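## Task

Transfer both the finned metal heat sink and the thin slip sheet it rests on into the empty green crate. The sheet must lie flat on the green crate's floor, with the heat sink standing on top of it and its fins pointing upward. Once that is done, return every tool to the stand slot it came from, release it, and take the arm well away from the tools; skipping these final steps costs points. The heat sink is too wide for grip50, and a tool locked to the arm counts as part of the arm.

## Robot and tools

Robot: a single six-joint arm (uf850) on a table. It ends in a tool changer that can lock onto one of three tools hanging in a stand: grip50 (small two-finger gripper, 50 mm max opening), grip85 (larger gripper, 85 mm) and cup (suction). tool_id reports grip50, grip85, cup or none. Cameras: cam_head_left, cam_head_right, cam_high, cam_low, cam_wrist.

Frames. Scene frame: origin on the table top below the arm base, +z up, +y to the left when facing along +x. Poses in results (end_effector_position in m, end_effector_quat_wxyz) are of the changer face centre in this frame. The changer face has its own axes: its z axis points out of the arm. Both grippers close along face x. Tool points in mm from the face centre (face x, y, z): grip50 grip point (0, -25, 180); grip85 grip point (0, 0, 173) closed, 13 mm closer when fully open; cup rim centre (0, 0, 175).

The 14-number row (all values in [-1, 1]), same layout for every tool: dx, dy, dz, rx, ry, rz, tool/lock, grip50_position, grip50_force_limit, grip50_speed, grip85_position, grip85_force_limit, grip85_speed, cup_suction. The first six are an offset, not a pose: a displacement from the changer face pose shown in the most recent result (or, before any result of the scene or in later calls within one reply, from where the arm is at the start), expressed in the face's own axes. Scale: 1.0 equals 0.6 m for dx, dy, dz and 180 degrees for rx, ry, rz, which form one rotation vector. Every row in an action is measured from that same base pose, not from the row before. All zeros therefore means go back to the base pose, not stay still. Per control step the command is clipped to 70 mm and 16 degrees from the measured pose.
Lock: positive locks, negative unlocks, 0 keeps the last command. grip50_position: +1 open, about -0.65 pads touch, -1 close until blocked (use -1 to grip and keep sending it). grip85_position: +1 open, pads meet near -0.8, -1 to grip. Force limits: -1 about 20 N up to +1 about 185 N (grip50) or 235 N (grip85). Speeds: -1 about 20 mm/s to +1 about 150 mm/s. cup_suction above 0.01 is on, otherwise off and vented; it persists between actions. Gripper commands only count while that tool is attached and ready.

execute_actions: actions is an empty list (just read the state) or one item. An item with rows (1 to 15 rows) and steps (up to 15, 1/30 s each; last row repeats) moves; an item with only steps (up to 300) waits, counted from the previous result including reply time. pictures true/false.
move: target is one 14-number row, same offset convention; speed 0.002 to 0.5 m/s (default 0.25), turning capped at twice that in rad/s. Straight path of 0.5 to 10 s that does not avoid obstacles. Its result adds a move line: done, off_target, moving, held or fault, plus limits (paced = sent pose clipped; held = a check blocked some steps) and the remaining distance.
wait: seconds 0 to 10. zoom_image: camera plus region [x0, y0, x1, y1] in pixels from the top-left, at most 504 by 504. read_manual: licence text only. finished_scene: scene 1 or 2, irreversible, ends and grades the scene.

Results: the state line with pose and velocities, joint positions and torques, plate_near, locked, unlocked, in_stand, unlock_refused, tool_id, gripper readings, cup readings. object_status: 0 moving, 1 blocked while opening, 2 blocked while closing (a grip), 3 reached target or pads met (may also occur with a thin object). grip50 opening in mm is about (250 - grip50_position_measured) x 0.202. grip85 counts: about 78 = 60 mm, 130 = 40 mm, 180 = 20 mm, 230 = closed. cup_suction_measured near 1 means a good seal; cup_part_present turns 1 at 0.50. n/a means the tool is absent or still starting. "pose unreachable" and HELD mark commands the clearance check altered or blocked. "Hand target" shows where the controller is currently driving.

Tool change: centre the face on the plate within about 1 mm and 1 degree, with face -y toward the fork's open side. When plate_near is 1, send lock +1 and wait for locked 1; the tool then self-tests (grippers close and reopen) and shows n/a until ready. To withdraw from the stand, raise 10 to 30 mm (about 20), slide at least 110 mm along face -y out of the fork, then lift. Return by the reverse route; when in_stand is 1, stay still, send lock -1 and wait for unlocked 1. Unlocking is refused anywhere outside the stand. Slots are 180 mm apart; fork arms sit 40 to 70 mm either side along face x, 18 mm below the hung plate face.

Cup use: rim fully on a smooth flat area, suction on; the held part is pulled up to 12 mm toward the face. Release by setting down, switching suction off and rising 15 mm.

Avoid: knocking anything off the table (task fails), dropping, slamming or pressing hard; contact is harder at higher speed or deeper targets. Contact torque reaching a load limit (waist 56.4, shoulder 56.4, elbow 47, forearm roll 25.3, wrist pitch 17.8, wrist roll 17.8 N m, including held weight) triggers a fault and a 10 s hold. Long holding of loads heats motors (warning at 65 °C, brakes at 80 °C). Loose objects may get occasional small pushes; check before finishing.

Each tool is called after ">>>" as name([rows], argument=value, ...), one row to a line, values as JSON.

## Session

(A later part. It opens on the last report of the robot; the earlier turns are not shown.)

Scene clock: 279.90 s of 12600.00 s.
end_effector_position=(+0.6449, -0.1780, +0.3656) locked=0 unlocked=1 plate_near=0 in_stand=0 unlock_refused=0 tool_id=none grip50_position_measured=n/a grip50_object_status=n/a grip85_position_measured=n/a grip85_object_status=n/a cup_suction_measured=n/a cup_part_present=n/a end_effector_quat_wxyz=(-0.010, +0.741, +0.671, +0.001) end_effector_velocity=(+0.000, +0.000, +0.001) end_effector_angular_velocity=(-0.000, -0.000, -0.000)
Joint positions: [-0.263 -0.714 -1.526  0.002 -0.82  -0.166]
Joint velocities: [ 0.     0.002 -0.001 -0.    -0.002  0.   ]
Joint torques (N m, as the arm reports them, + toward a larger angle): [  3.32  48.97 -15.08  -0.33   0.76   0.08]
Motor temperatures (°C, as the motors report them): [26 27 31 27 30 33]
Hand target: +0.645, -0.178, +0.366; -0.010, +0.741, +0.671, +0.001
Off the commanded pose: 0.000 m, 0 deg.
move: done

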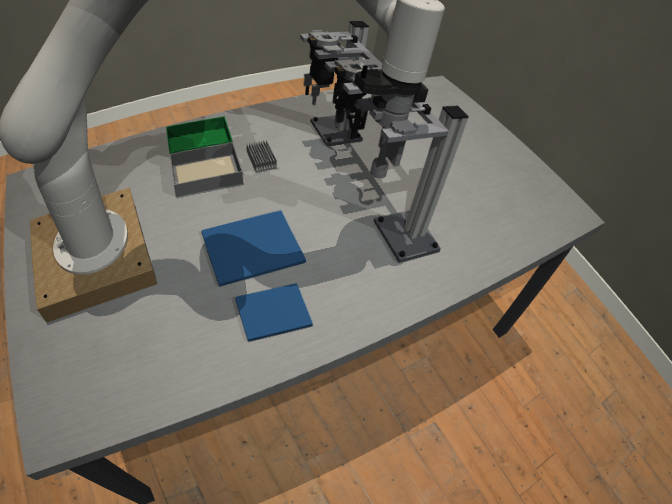

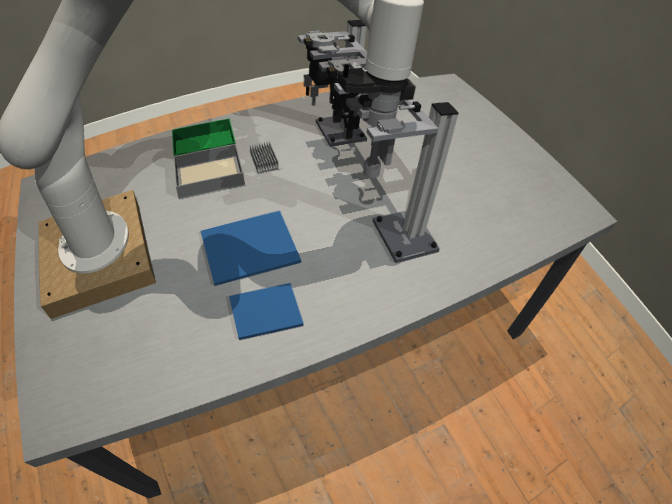

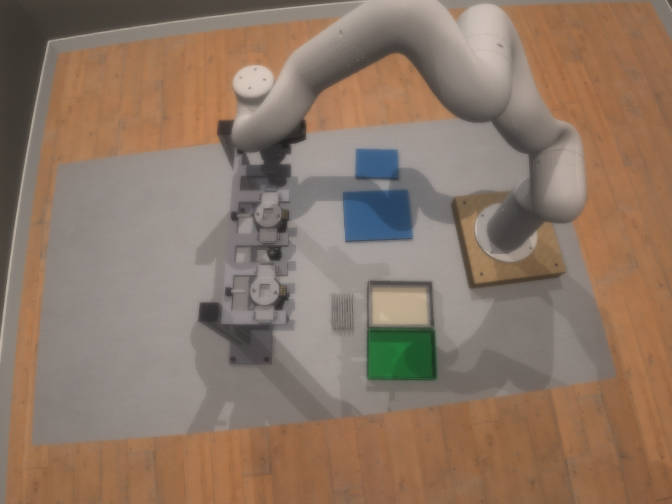

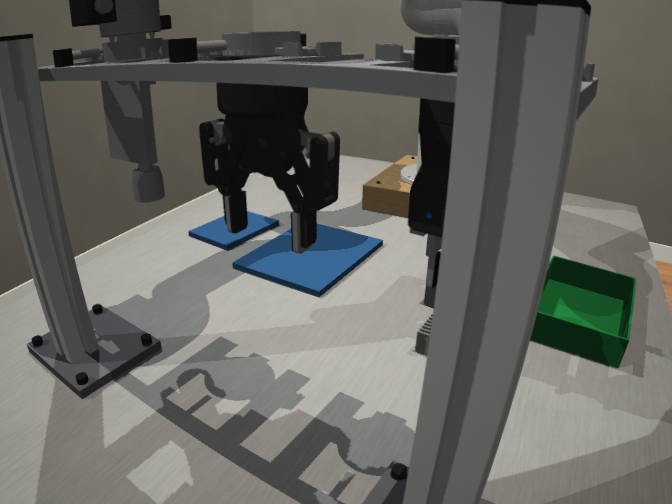

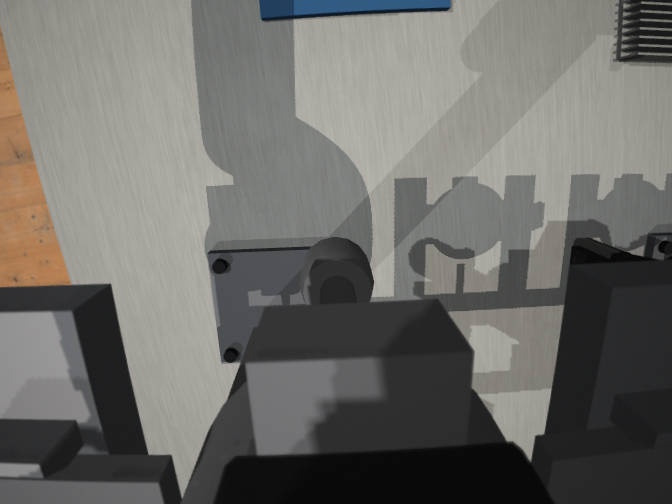

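>>> move(target=[-0.004,-0.0013,0,0,0,0,0,0,0,0,0,0,0,0], speed=0.01)

>>> move(target=[0,0,0.011,0,0,0,0,0,0,0,0,0,0,0], speed=0.01)

Scene clock: 289.37 s of 12600.00 s.
end_effector_position=(+0.6439, -0.1802, +0.3656) locked=0 unlocked=1 plate_near=0 in_stand=0 unlock_refused=0 tool_id=none grip50_position_measured=n/a grip50_object_status=n/a grip85_position_measured=n/a grip85_object_status=n/a cup_suction_measured=n/a cup_part_present=n/a end_effector_quat_wxyz=(-0.010, +0.741, +0.671, +0.001) end_effector_velocity=(+0.000, +0.000, +0.000) end_effector_angular_velocity=(+0.000, -0.000, +0.000)
Joint positions: [-0.266 -0.713 -1.524  0.002 -0.819 -0.169]
Joint velocities: [ 0.     0.001 -0.     0.    -0.    -0.   ]
Joint torques (N m, as the arm reports them, + toward a larger angle): [  3.4   49.44 -15.51  -0.92   0.63   0.18]
Motor temperatures (°C, as the motors report them): [26 27 31 27 30 33]
Hand target: +0.644, -0.180, +0.366; -0.010, +0.741, +0.671, +0.001
Off the commanded pose: 0.000 m, 0 deg.
move: done

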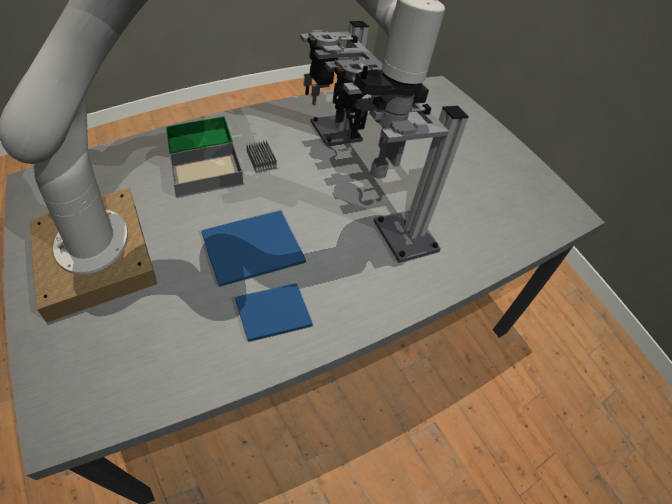

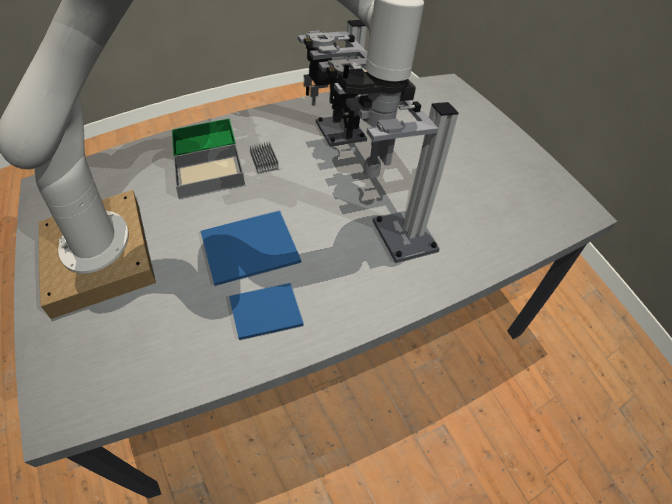

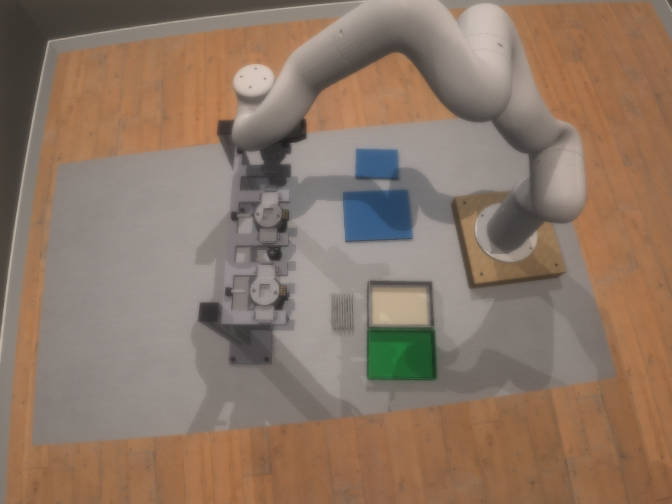

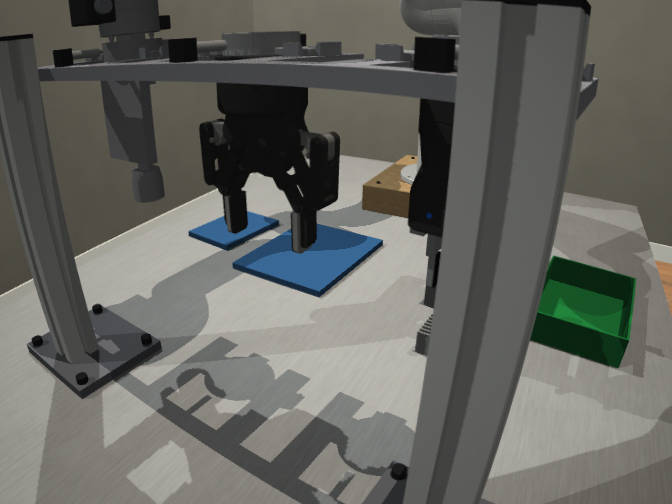

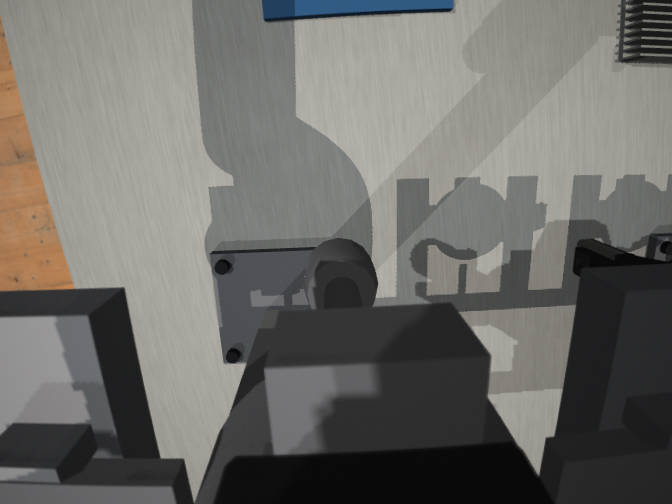

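Scene clock: 290.23 s of 12600.00 s.
end_effector_position=(+0.6436, -0.1801, +0.3596) locked=0 unlocked=1 plate_near=1 in_stand=1 unlock_refused=0 tool_id=none grip50_position_measured=n/a grip50_object_status=n/a grip85_position_measured=n/a grip85_object_status=n/a cup_suction_measured=n/a cup_part_present=n/a end_effector_quat_wxyz=(-0.011, +0.741, +0.671, +0.001) end_effector_velocity=(+0.000, +0.000, -0.000) end_effector_angular_velocity=(-0.000, -0.000, -0.000)
Joint positions: [-0.266 -0.72  -1.52   0.002 -0.81  -0.169]
Joint velocities: [ 0.    -0.     0.     0.     0.001  0.   ]
Joint torques (N m, as the arm reports them, + toward a larger angle): [  4.03  41.34 -14.61  -0.74   3.33  -0.42]
Motor temperatures (°C, as the motors report them): [26 27 31 27 30 33]
Hand target: +0.644, -0.180, +0.359; -0.010, +0.741, +0.671, +0.001
Off the commanded pose: 0.001 m, 0 deg.
move: done

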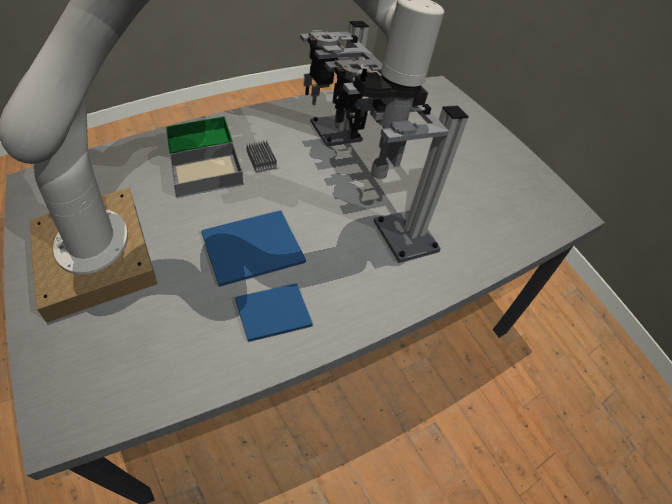

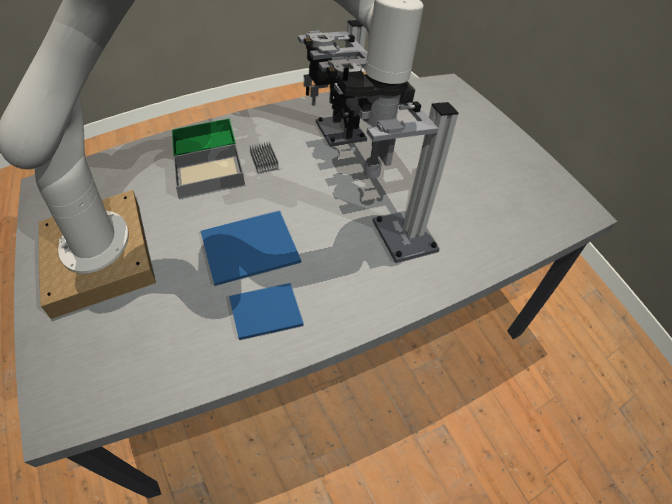

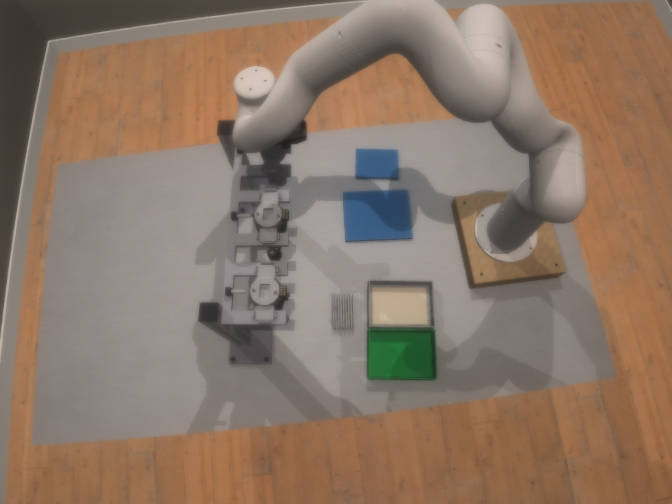

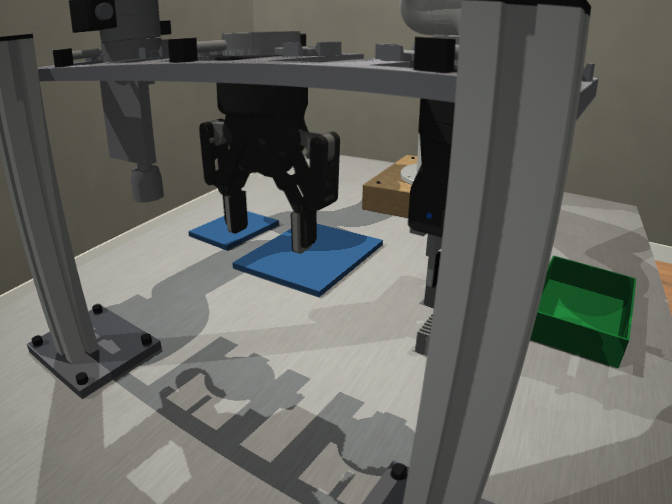

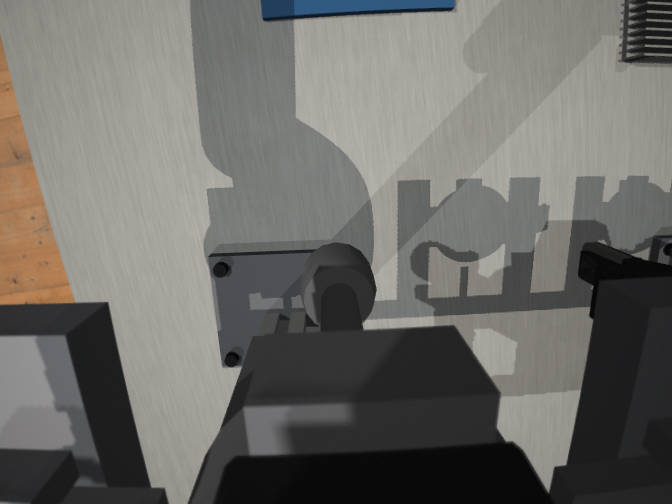

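>>> execute_actions([
  {"rows":[[0,0,0,0,0,0,1,0,0,0,0,0,0,0]],"steps":15},
], pictures=false)

>>> execute_actions([
  {"rows":[[0,0,0,0,0,0,1,0,0,0,0,0,0,0]],"steps":15},
], pictures=false)

>>> execute_actions([
  {"rows":[[0,0,0,0,0,0,1,0,0,0,0,0,0,0]],"steps":8},
], pictures=false)

Scene clock: 299.03 s of 12600.00 s.
end_effector_position=(+0.6436, -0.1801, +0.3594) locked=0 unlocked=0 plate_near=1 in_stand=1 unlock_refused=0 tool_id=none grip50_position_measured=n/a grip50_object_status=n/a grip85_position_measured=n/a grip85_object_status=n/a cup_suction_measured=n/a cup_part_present=n/a end_effector_quat_wxyz=(-0.011, +0.741, +0.671, +0.001) end_effector_velocity=(+0.000, -0.002, -0.000) end_effector_angular_velocity=(-0.005, -0.004, -0.005)
Joint positions: [-0.266 -0.72  -1.52   0.002 -0.809 -0.169]
Joint velocities: [-0.001 -0.    -0.    -0.005  0.005  0.008]
Joint torques (N m, as the arm reports them, + toward a larger angle): [  2.88  35.62 -13.3   -0.78   4.36  -1.56]
Motor temperatures (°C, as the motors report them): [26 27 31 27 31 33]
Hand target: +0.644, -0.180, +0.360; -0.011, +0.741, +0.671, +0.001
Off the commanded pose: 0.000 m, 0 deg.
Steps of this call (steps 1 to 249: nothing new was sent; steps 250 to 264: all 15 steps of this action). Readings (end_effector_position | what the end effector reports):
250: (+0.6436, -0.1801, +0.3594) | locked=0 unlocked=0 plate_near=1 in_stand=1 unlock_refused=0 tool_id=none grip50_position_measured=n/a grip50_object_status=n/a grip85_position_measured=n/a grip85_object_status=n/a cup_suction_measured=n/a cup_part_present=n/a
251: (+0.6436, -0.1801, +0.3594) | locked=0 unlocked=0 plate_near=1 in_stand=1 unlock_refused=0 tool_id=none grip50_position_measured=n/a grip50_object_status=n/a grip85_position_measured=n/a grip85_object_status=n/a cup_suction_measured=n/a cup_part_present=n/a
253: (+0.6436, -0.1801, +0.3594) | locked=0 unlocked=0 plate_near=1 in_stand=1 unlock_refused=0 tool_id=none grip50_position_measured=n/a grip50_object_status=n/a grip85_position_measured=n/a grip85_object_status=n/a cup_suction_measured=n/a cup_part_present=n/a
257: (+0.6436, -0.1801, +0.3594) | locked=0 unlocked=0 plate_near=1 in_stand=1 unlock_refused=0 tool_id=none grip50_position_measured=n/a grip50_object_status=n/a grip85_position_measured=n/a grip85_object_status=n/a cup_suction_measured=n/a cup_part_present=n/a
264: the state above

Scene clock: 299.53 s of 12600.00 s.
end_effector_position=(+0.6436, -0.1803, +0.3599) locked=1 unlocked=0 plate_near=1 in_stand=1 unlock_refused=0 tool_id=cup grip50_position_measured=n/a grip50_object_status=n/a grip85_position_measured=n/a grip85_object_status=n/a cup_suction_measured=n/a cup_part_present=n/a end_effector_quat_wxyz=(-0.010, +0.742, +0.670, +0.001) end_effector_velocity=(+0.000, +0.000, +0.000) end_effector_angular_velocity=(-0.001, -0.003, -0.001)
Joint positions: [-0.267 -0.719 -1.52   0.002 -0.809 -0.166]
Joint velocities: [0.    0.001 0.001 0.    0.004 0.001]
Joint torques (N m, as the arm reports them, + toward a larger angle): [  6.49  35.49 -14.92   0.11   5.62  -2.21]
Motor temperatures (°C, as the motors report them): [26 27 31 27 31 33]
Hand target: +0.644, -0.180, +0.359; -0.011, +0.741, +0.671, +0.001
Off the commanded pose: 0.001 m, 0 deg.
Steps of this call (steps 1 to 15: all 15 steps of this action). Readings (end_effector_position | what the end effector reports):
1: (+0.6436, -0.1801, +0.3594) | locked=0 unlocked=0 plate_near=1 in_stand=1 unlock_refused=0 tool_id=none grip50_position_measured=n/a grip50_object_status=n/a grip85_position_measured=n/a grip85_object_status=n/a cup_suction_measured=n/a cup_part_present=n/a
2: (+0.6436, -0.1802, +0.3595) | locked=0 unlocked=0 plate_near=1 in_stand=1 unlock_refused=0 tool_id=none grip50_position_measured=n/a grip50_object_status=n/a grip85_position_measured=n/a grip85_object_status=n/a cup_suction_measured=n/a cup_part_present=n/a
4: (+0.6436, -0.1802, +0.3596) | locked=0 unlocked=0 plate_near=1 in_stand=1 unlock_refused=0 tool_id=none grip50_position_measured=n/a grip50_object_status=n/a grip85_position_measured=n/a grip85_object_status=n/a cup_suction_measured=n/a cup_part_present=n/a
8: (+0.6436, -0.1803, +0.3598) | locked=0 unlocked=0 plate_near=1 in_stand=1 unlock_refused=0 tool_id=none grip50_position_measured=n/a grip50_object_status=n/a grip85_position_measured=n/a grip85_object_status=n/a cup_suction_measured=n/a cup_part_present=n/a
15: the state above

Scene clock: 299.80 s of 12600.00 s.
end_effector_position=(+0.6437, -0.1803, +0.3600) locked=1 unlocked=0 plate_near=1 in_stand=1 unlock_refused=0 tool_id=cup grip50_position_measured=n/a grip50_object_status=n/a grip85_position_measured=n/a grip85_object_status=n/a cup_suction_measured=n/a cup_part_present=n/a end_effector_quat_wxyz=(-0.010, +0.743, +0.669, +0.001) end_effector_velocity=(-0.000, -0.000, +0.000) end_effector_angular_velocity=(+0.000, +0.001, +0.000)
Joint positions: [-0.267 -0.719 -1.52   0.002 -0.809 -0.164]
Joint velocities: [-0.    -0.    -0.001  0.    -0.001 -0.001]
Joint torques (N m, as the arm reports them, + toward a larger angle): [  4.78  35.92 -14.99  -0.13   5.18  -1.82]
Motor temperatures (°C, as the motors report them): [26 27 31 27 31 33]
Hand target: +0.644, -0.180, +0.360; -0.010, +0.742, +0.670, +0.001
Off the commanded pose: 0.000 m, 0 deg.
Steps of this call (steps 1 to 8: all 8 steps of this action). Readings (end_effector_position | what the end effector reports):
1: (+0.6436, -0.1803, +0.3600) | locked=1 unlocked=0 plate_near=1 in_stand=1 unlock_refused=0 tool_id=cup grip50_position_measured=n/a grip50_object_status=n/a grip85_position_measured=n/a grip85_object_status=n/a cup_suction_measured=n/a cup_part_present=n/a
2: (+0.6437, -0.1803, +0.3600) | locked=1 unlocked=0 plate_near=1 in_stand=1 unlock_refused=0 tool_id=cup grip50_position_measured=n/a grip50_object_status=n/a grip85_position_measured=n/a grip85_object_status=n/a cup_suction_measured=n/a cup_part_present=n/a
4: (+0.6437, -0.1803, +0.3600) | locked=1 unlocked=0 plate_near=1 in_stand=1 unlock_refused=0 tool_id=cup grip50_position_measured=n/a grip50_object_status=n/a grip85_position_measured=n/a grip85_object_status=n/a cup_suction_measured=n/a cup_part_present=n/a
8: the state above

>>> move(target=[0,0,-0.034,0,0,0,0,0,0,0,0,0,0,0], speed=0.04)

>>> move(target=[0,-0.22,0,0,0,0,0,0,0,0,0,0,0,0], speed=0.12)

>>> move(target=[0.499,-0.333,0.13,0,0,0,0,0,0,0,0,0,0,0], speed=0.3)

Scene clock: 310.53 s of 12600.00 s.
end_effector_position=(+0.6438, -0.1805, +0.3801) locked=1 unlocked=0 plate_near=1 in_stand=0 unlock_refused=0 tool_id=cup grip50_position_measured=n/a grip50_object_status=n/a grip85_position_measured=n/a grip85_object_status=n/a cup_suction_measured=0.00 cup_part_present=0 end_effector_quat_wxyz=(-0.010, +0.743, +0.669, +0.001) end_effector_velocity=(-0.001, -0.000, -0.001) end_effector_angular_velocity=(+0.001, +0.003, -0.000)
Joint positions: [-0.266 -0.698 -1.534  0.002 -0.845 -0.165]
Joint velocities: [-0.    -0.001  0.001 -0.    -0.001  0.   ]
Joint torques (N m, as the arm reports them, + toward a larger angle): [  3.7   55.5  -18.14  -1.35   0.68   0.18]
Motor temperatures (°C, as the motors report them): [26 27 31 27 31 33]
Hand target: +0.644, -0.181, +0.380; -0.010, +0.743, +0.669, +0.001
Off the commanded pose: 0.000 m, 0 deg.
move: done

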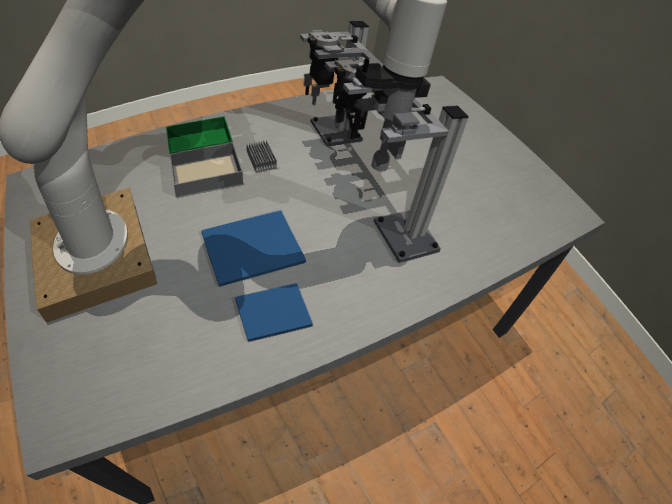

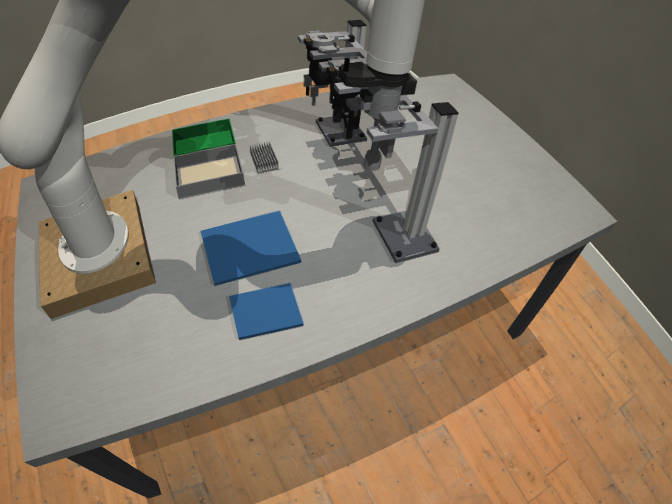

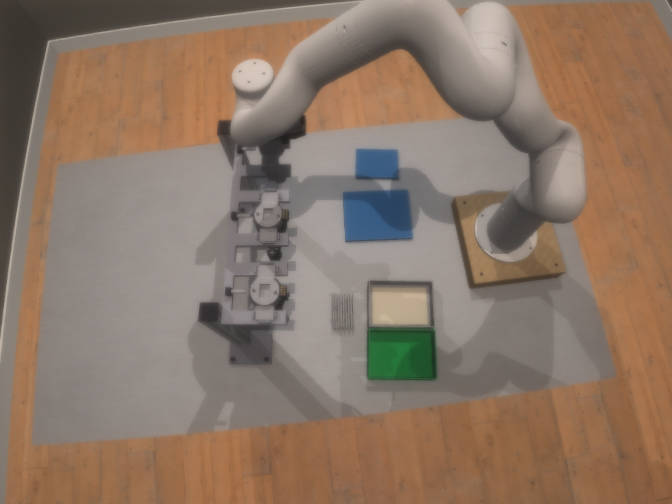

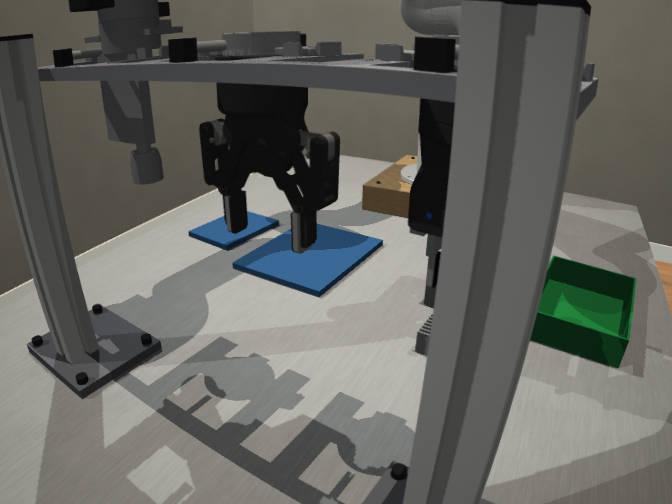

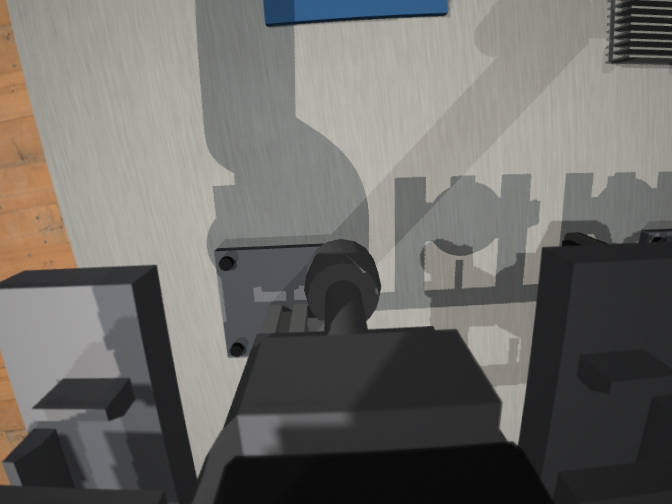

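Scene clock: 311.97 s of 12600.00 s.
end_effector_position=(+0.5127, -0.1673, +0.3815) locked=1 unlocked=0 plate_near=1 in_stand=0 unlock_refused=0 tool_id=cup grip50_position_measured=n/a grip50_object_status=n/a grip85_position_measured=n/a grip85_object_status=n/a cup_suction_measured=0.00 cup_part_present=0 end_effector_quat_wxyz=(-0.010, +0.743, +0.669, +0.002) end_effector_velocity=(-0.001, +0.000, -0.001) end_effector_angular_velocity=(+0.000, +0.001, +0.001)
Joint positions: [-0.307 -0.399 -1.086  0.001 -0.696 -0.205]
Joint velocities: [ 0.     0.     0.002 -0.     0.    -0.001]
Joint torques (N m, as the arm reports them, + toward a larger angle): [  2.73  44.32 -16.51  -1.19   0.7    0.13]
Motor temperatures (°C, as the motors report them): [26 27 31 27 31 33]
Hand target: +0.512, -0.167, +0.382; -0.010, +0.743, +0.669, +0.001
Off the commanded pose: 0.001 m, 0 deg.
move: done

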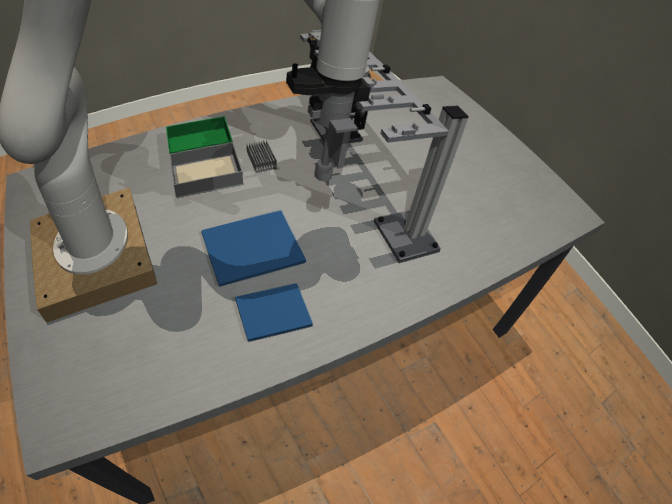

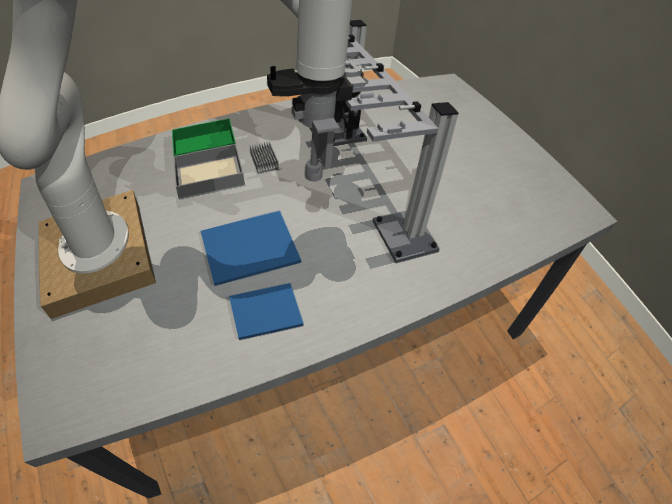

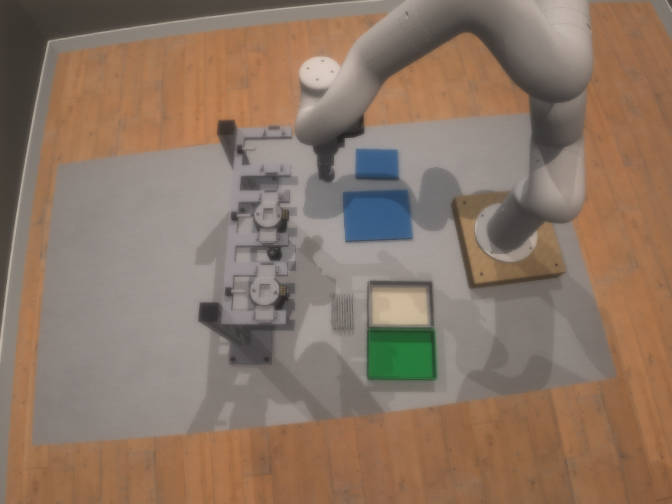

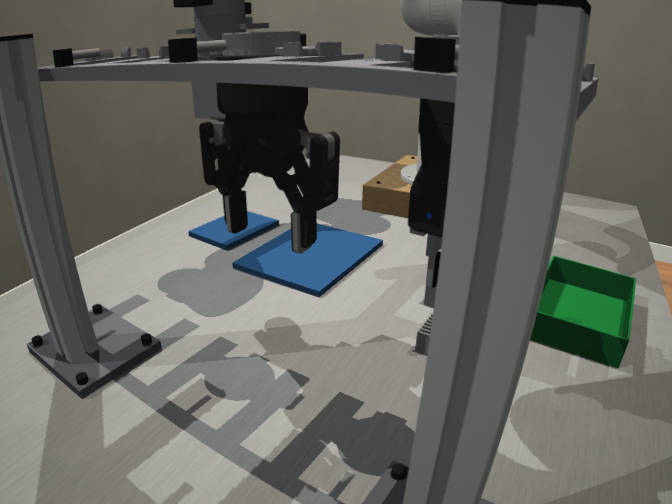

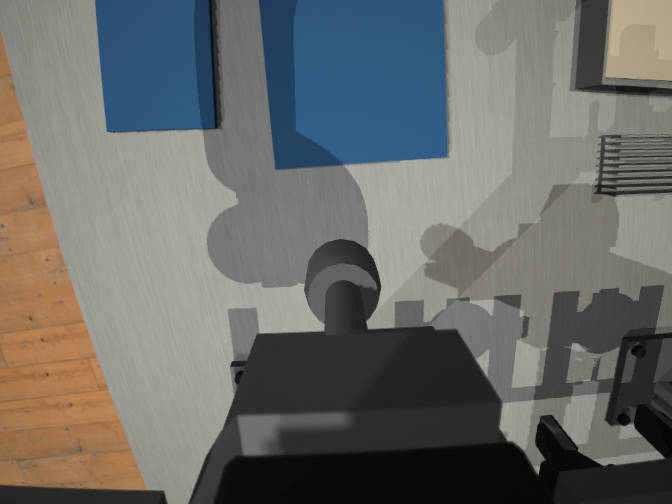

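Scene clock: 313.63 s of 12600.00 s.
end_effector_position=(+0.3435, +0.1507, +0.3097) locked=1 unlocked=0 plate_near=1 in_stand=0 unlock_refused=0 tool_id=cup grip50_position_measured=n/a grip50_object_status=n/a grip85_position_measured=n/a grip85_object_status=n/a cup_suction_measured=0.00 cup_part_present=0 end_effector_quat_wxyz=(-0.009, +0.743, +0.669, -0.000) end_effector_velocity=(-0.001, +0.000, -0.001) end_effector_angular_velocity=(-0.001, +0.002, -0.000)
Joint positions: [ 0.424 -0.189 -0.587  0.004 -0.405  0.524]
Joint velocities: [ 0.003 -0.     0.002 -0.001  0.     0.004]
Joint torques (N m, as the arm reports them, + toward a larger angle): [  3.18  30.29 -13.25  -1.19   0.86   0.05]
Motor temperatures (°C, as the motors report them): [26 27 31 27 31 33]
Hand target: +0.343, +0.151, +0.310; -0.009, +0.743, +0.669, -0.000
Off the commanded pose: 0.002 m, 0 deg.
move: done

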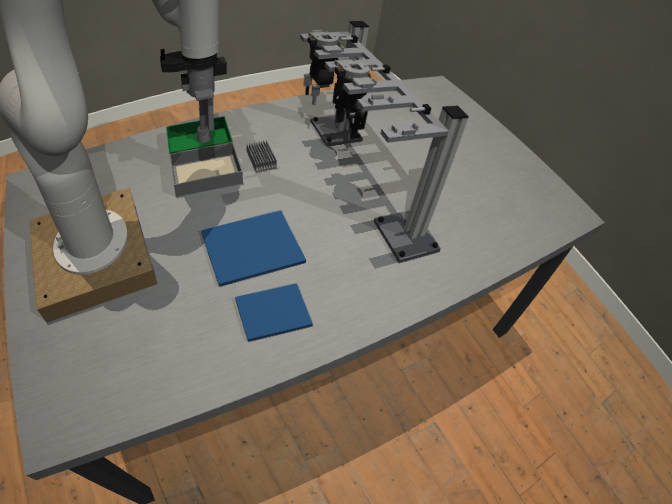

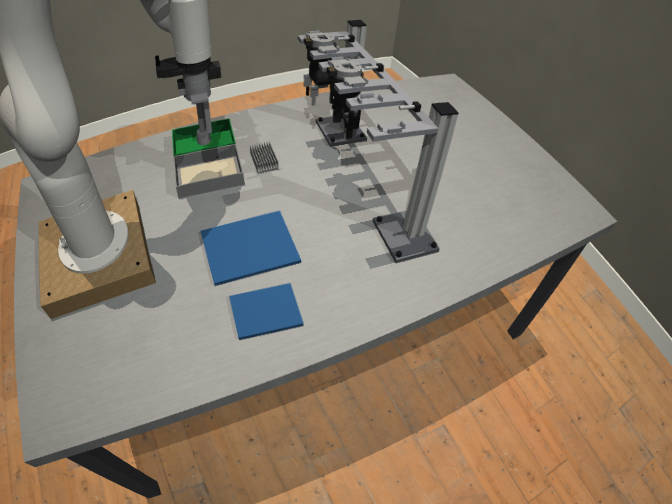

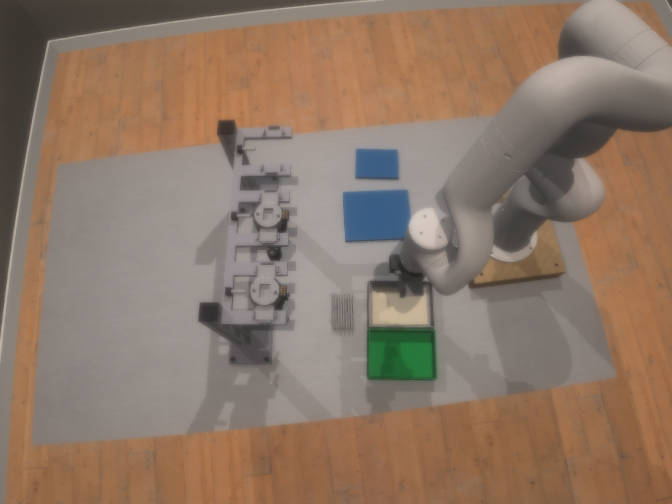

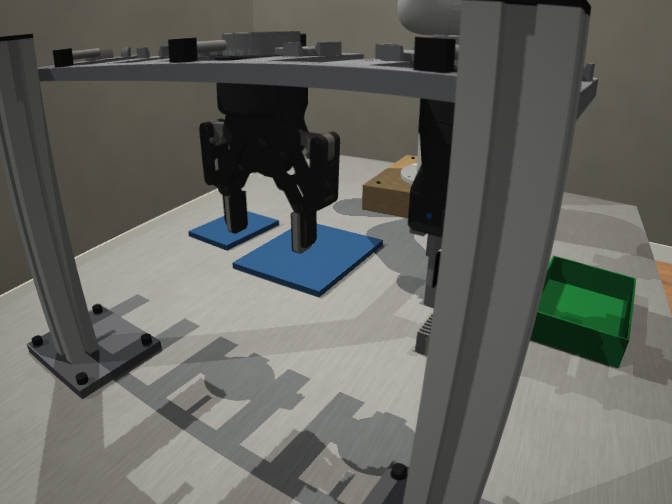

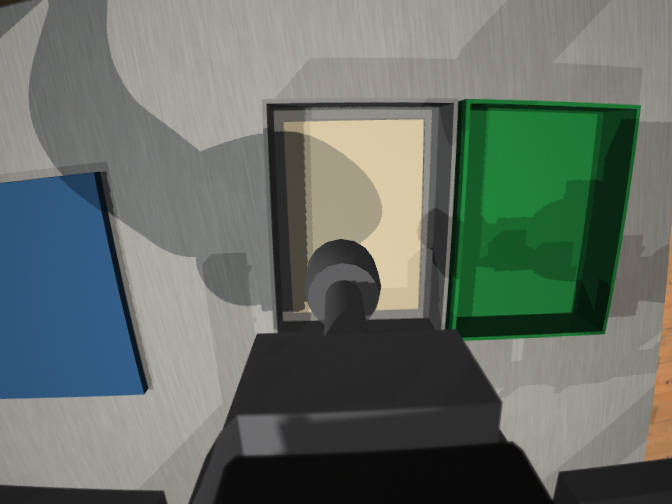

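>>> move(target=[0.016,-0.016,0.17,0,0,0,0,0,0,0,0,0,0,1], speed=0.12)

Scene clock: 326.77 s of 12600.00 s.
end_effector_position=(+0.3343, +0.1626, +0.2083) locked=1 unlocked=0 plate_near=1 in_stand=0 unlock_refused=0 tool_id=cup grip50_position_measured=n/a grip50_object_status=n/a grip85_position_measured=n/a grip85_object_status=n/a cup_suction_measured=0.00 cup_part_present=0 end_effector_quat_wxyz=(-0.008, +0.743, +0.669, +0.000) end_effector_velocity=(-0.001, -0.000, -0.000) end_effector_angular_velocity=(-0.001, +0.001, +0.000)
Joint positions: [ 0.459 -0.453 -0.579  0.008 -0.132  0.555]
Joint velocities: [-0.    -0.     0.001 -0.     0.    -0.   ]
Joint torques (N m, as the arm reports them, + toward a larger angle): [ 2.27 35.57 -9.08 -0.88  0.77  0.22]
Motor temperatures (°C, as the motors report them): [26 27 31 27 31 33]
Hand target: +0.334, +0.163, +0.208; -0.008, +0.743, +0.669, -0.000
Off the commanded pose: 0.001 m, 0 deg.
move: done

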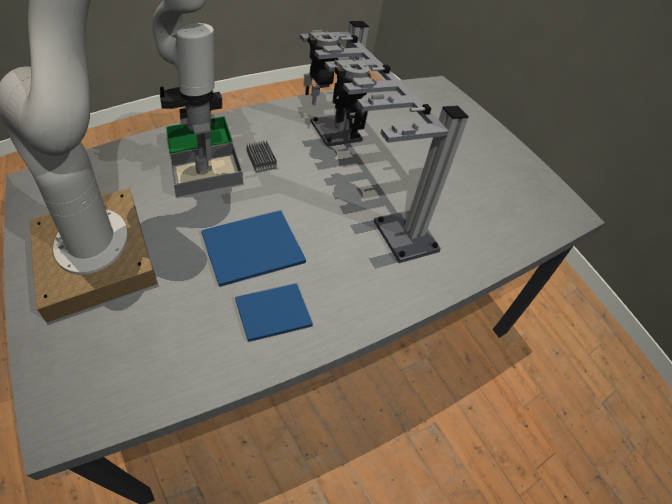

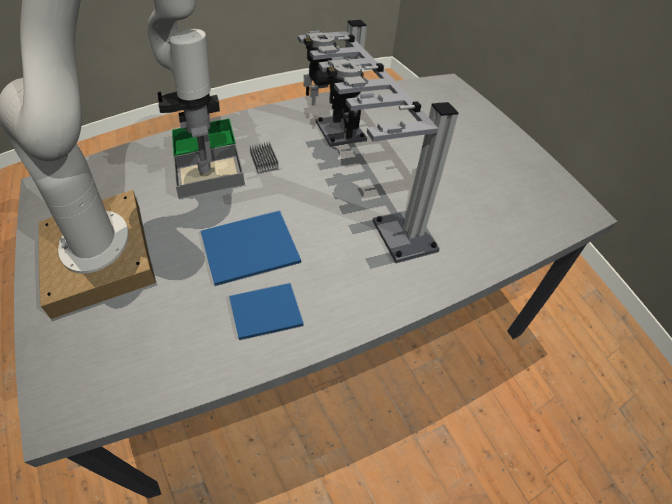

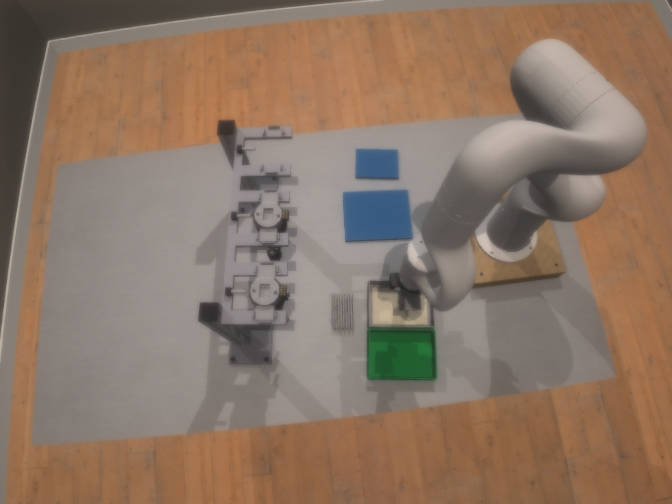

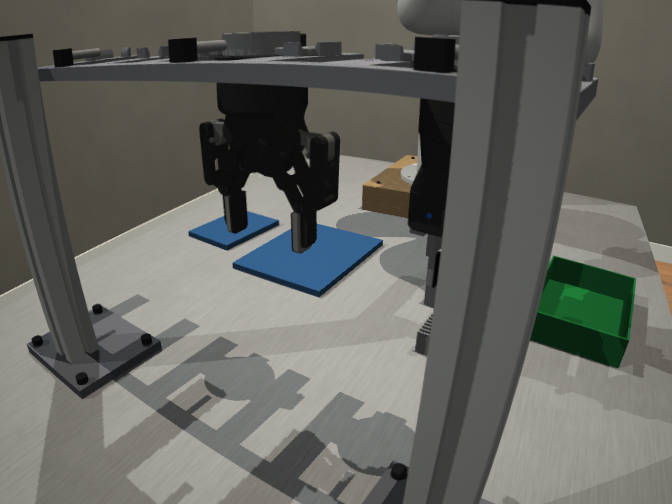

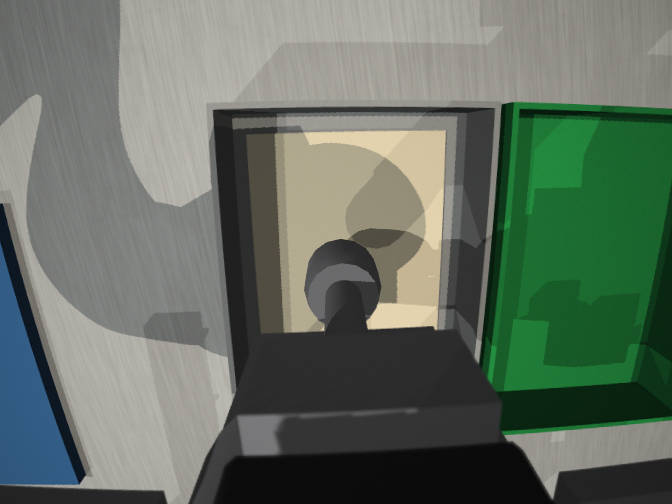

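>>> move(target=[0,0,0.05,0,0,0,0,0,0,0,0,0,0,1], speed=0.04)

Scene clock: 333.77 s of 12600.00 s.
end_effector_position=(+0.3341, +0.1630, +0.1784) locked=1 unlocked=0 plate_near=1 in_stand=0 unlock_refused=0 tool_id=cup grip50_position_measured=n/a grip50_object_status=n/a grip85_position_measured=n/a grip85_object_status=n/a cup_suction_measured=0.66 cup_part_present=1 end_effector_quat_wxyz=(-0.008, +0.743, +0.669, +0.000) end_effector_velocity=(+0.000, +0.000, +0.000) end_effector_angular_velocity=(+0.000, -0.000, -0.000)
Joint positions: [ 0.459 -0.54  -0.593  0.015 -0.059  0.548]
Joint velocities: [ 0.     0.    -0.     0.006 -0.001 -0.006]
Joint torques (N m, as the arm reports them, + toward a larger angle): [ 1.09 37.95 -7.82 -1.09  0.65  0.32]
Motor temperatures (°C, as the motors report them): [26 27 31 27 31 33]
Hand target: +0.334, +0.163, +0.178; -0.008, +0.743, +0.669, +0.000
Off the commanded pose: 0.000 m, 0 deg.
move: done

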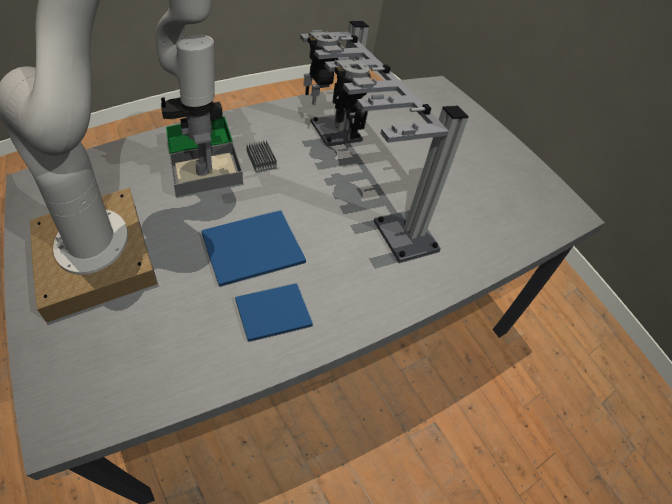

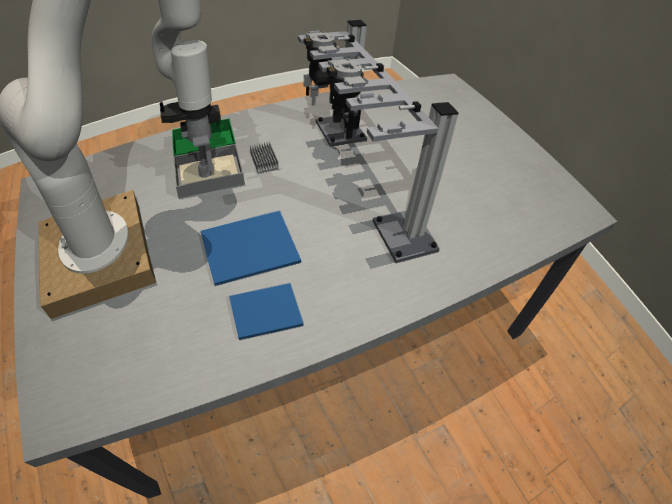

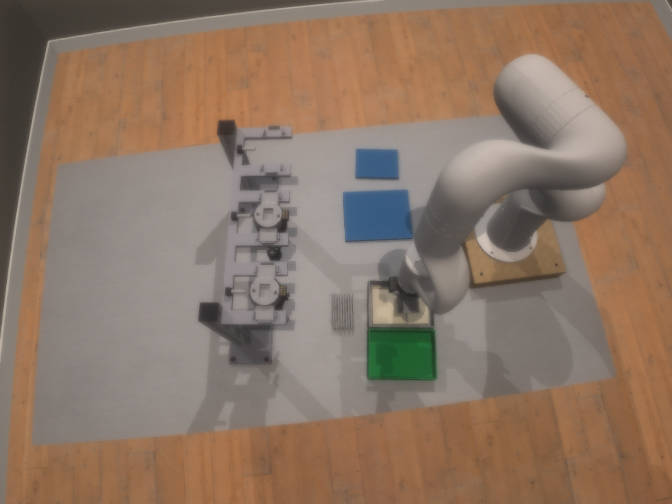

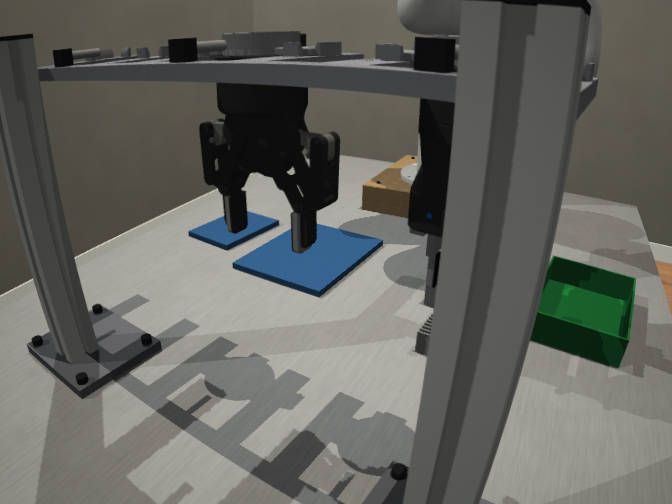

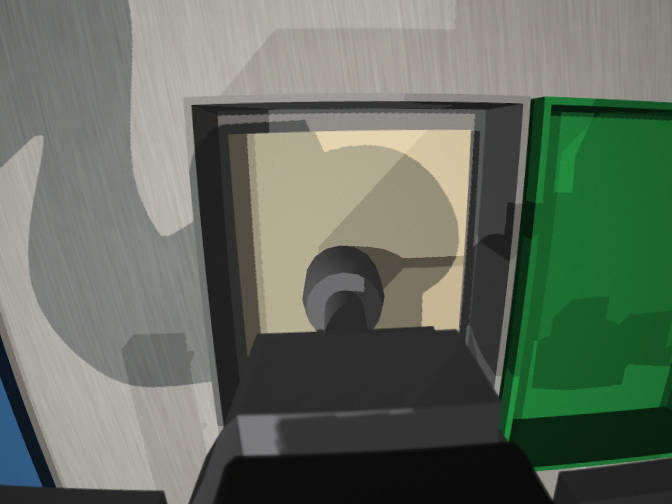

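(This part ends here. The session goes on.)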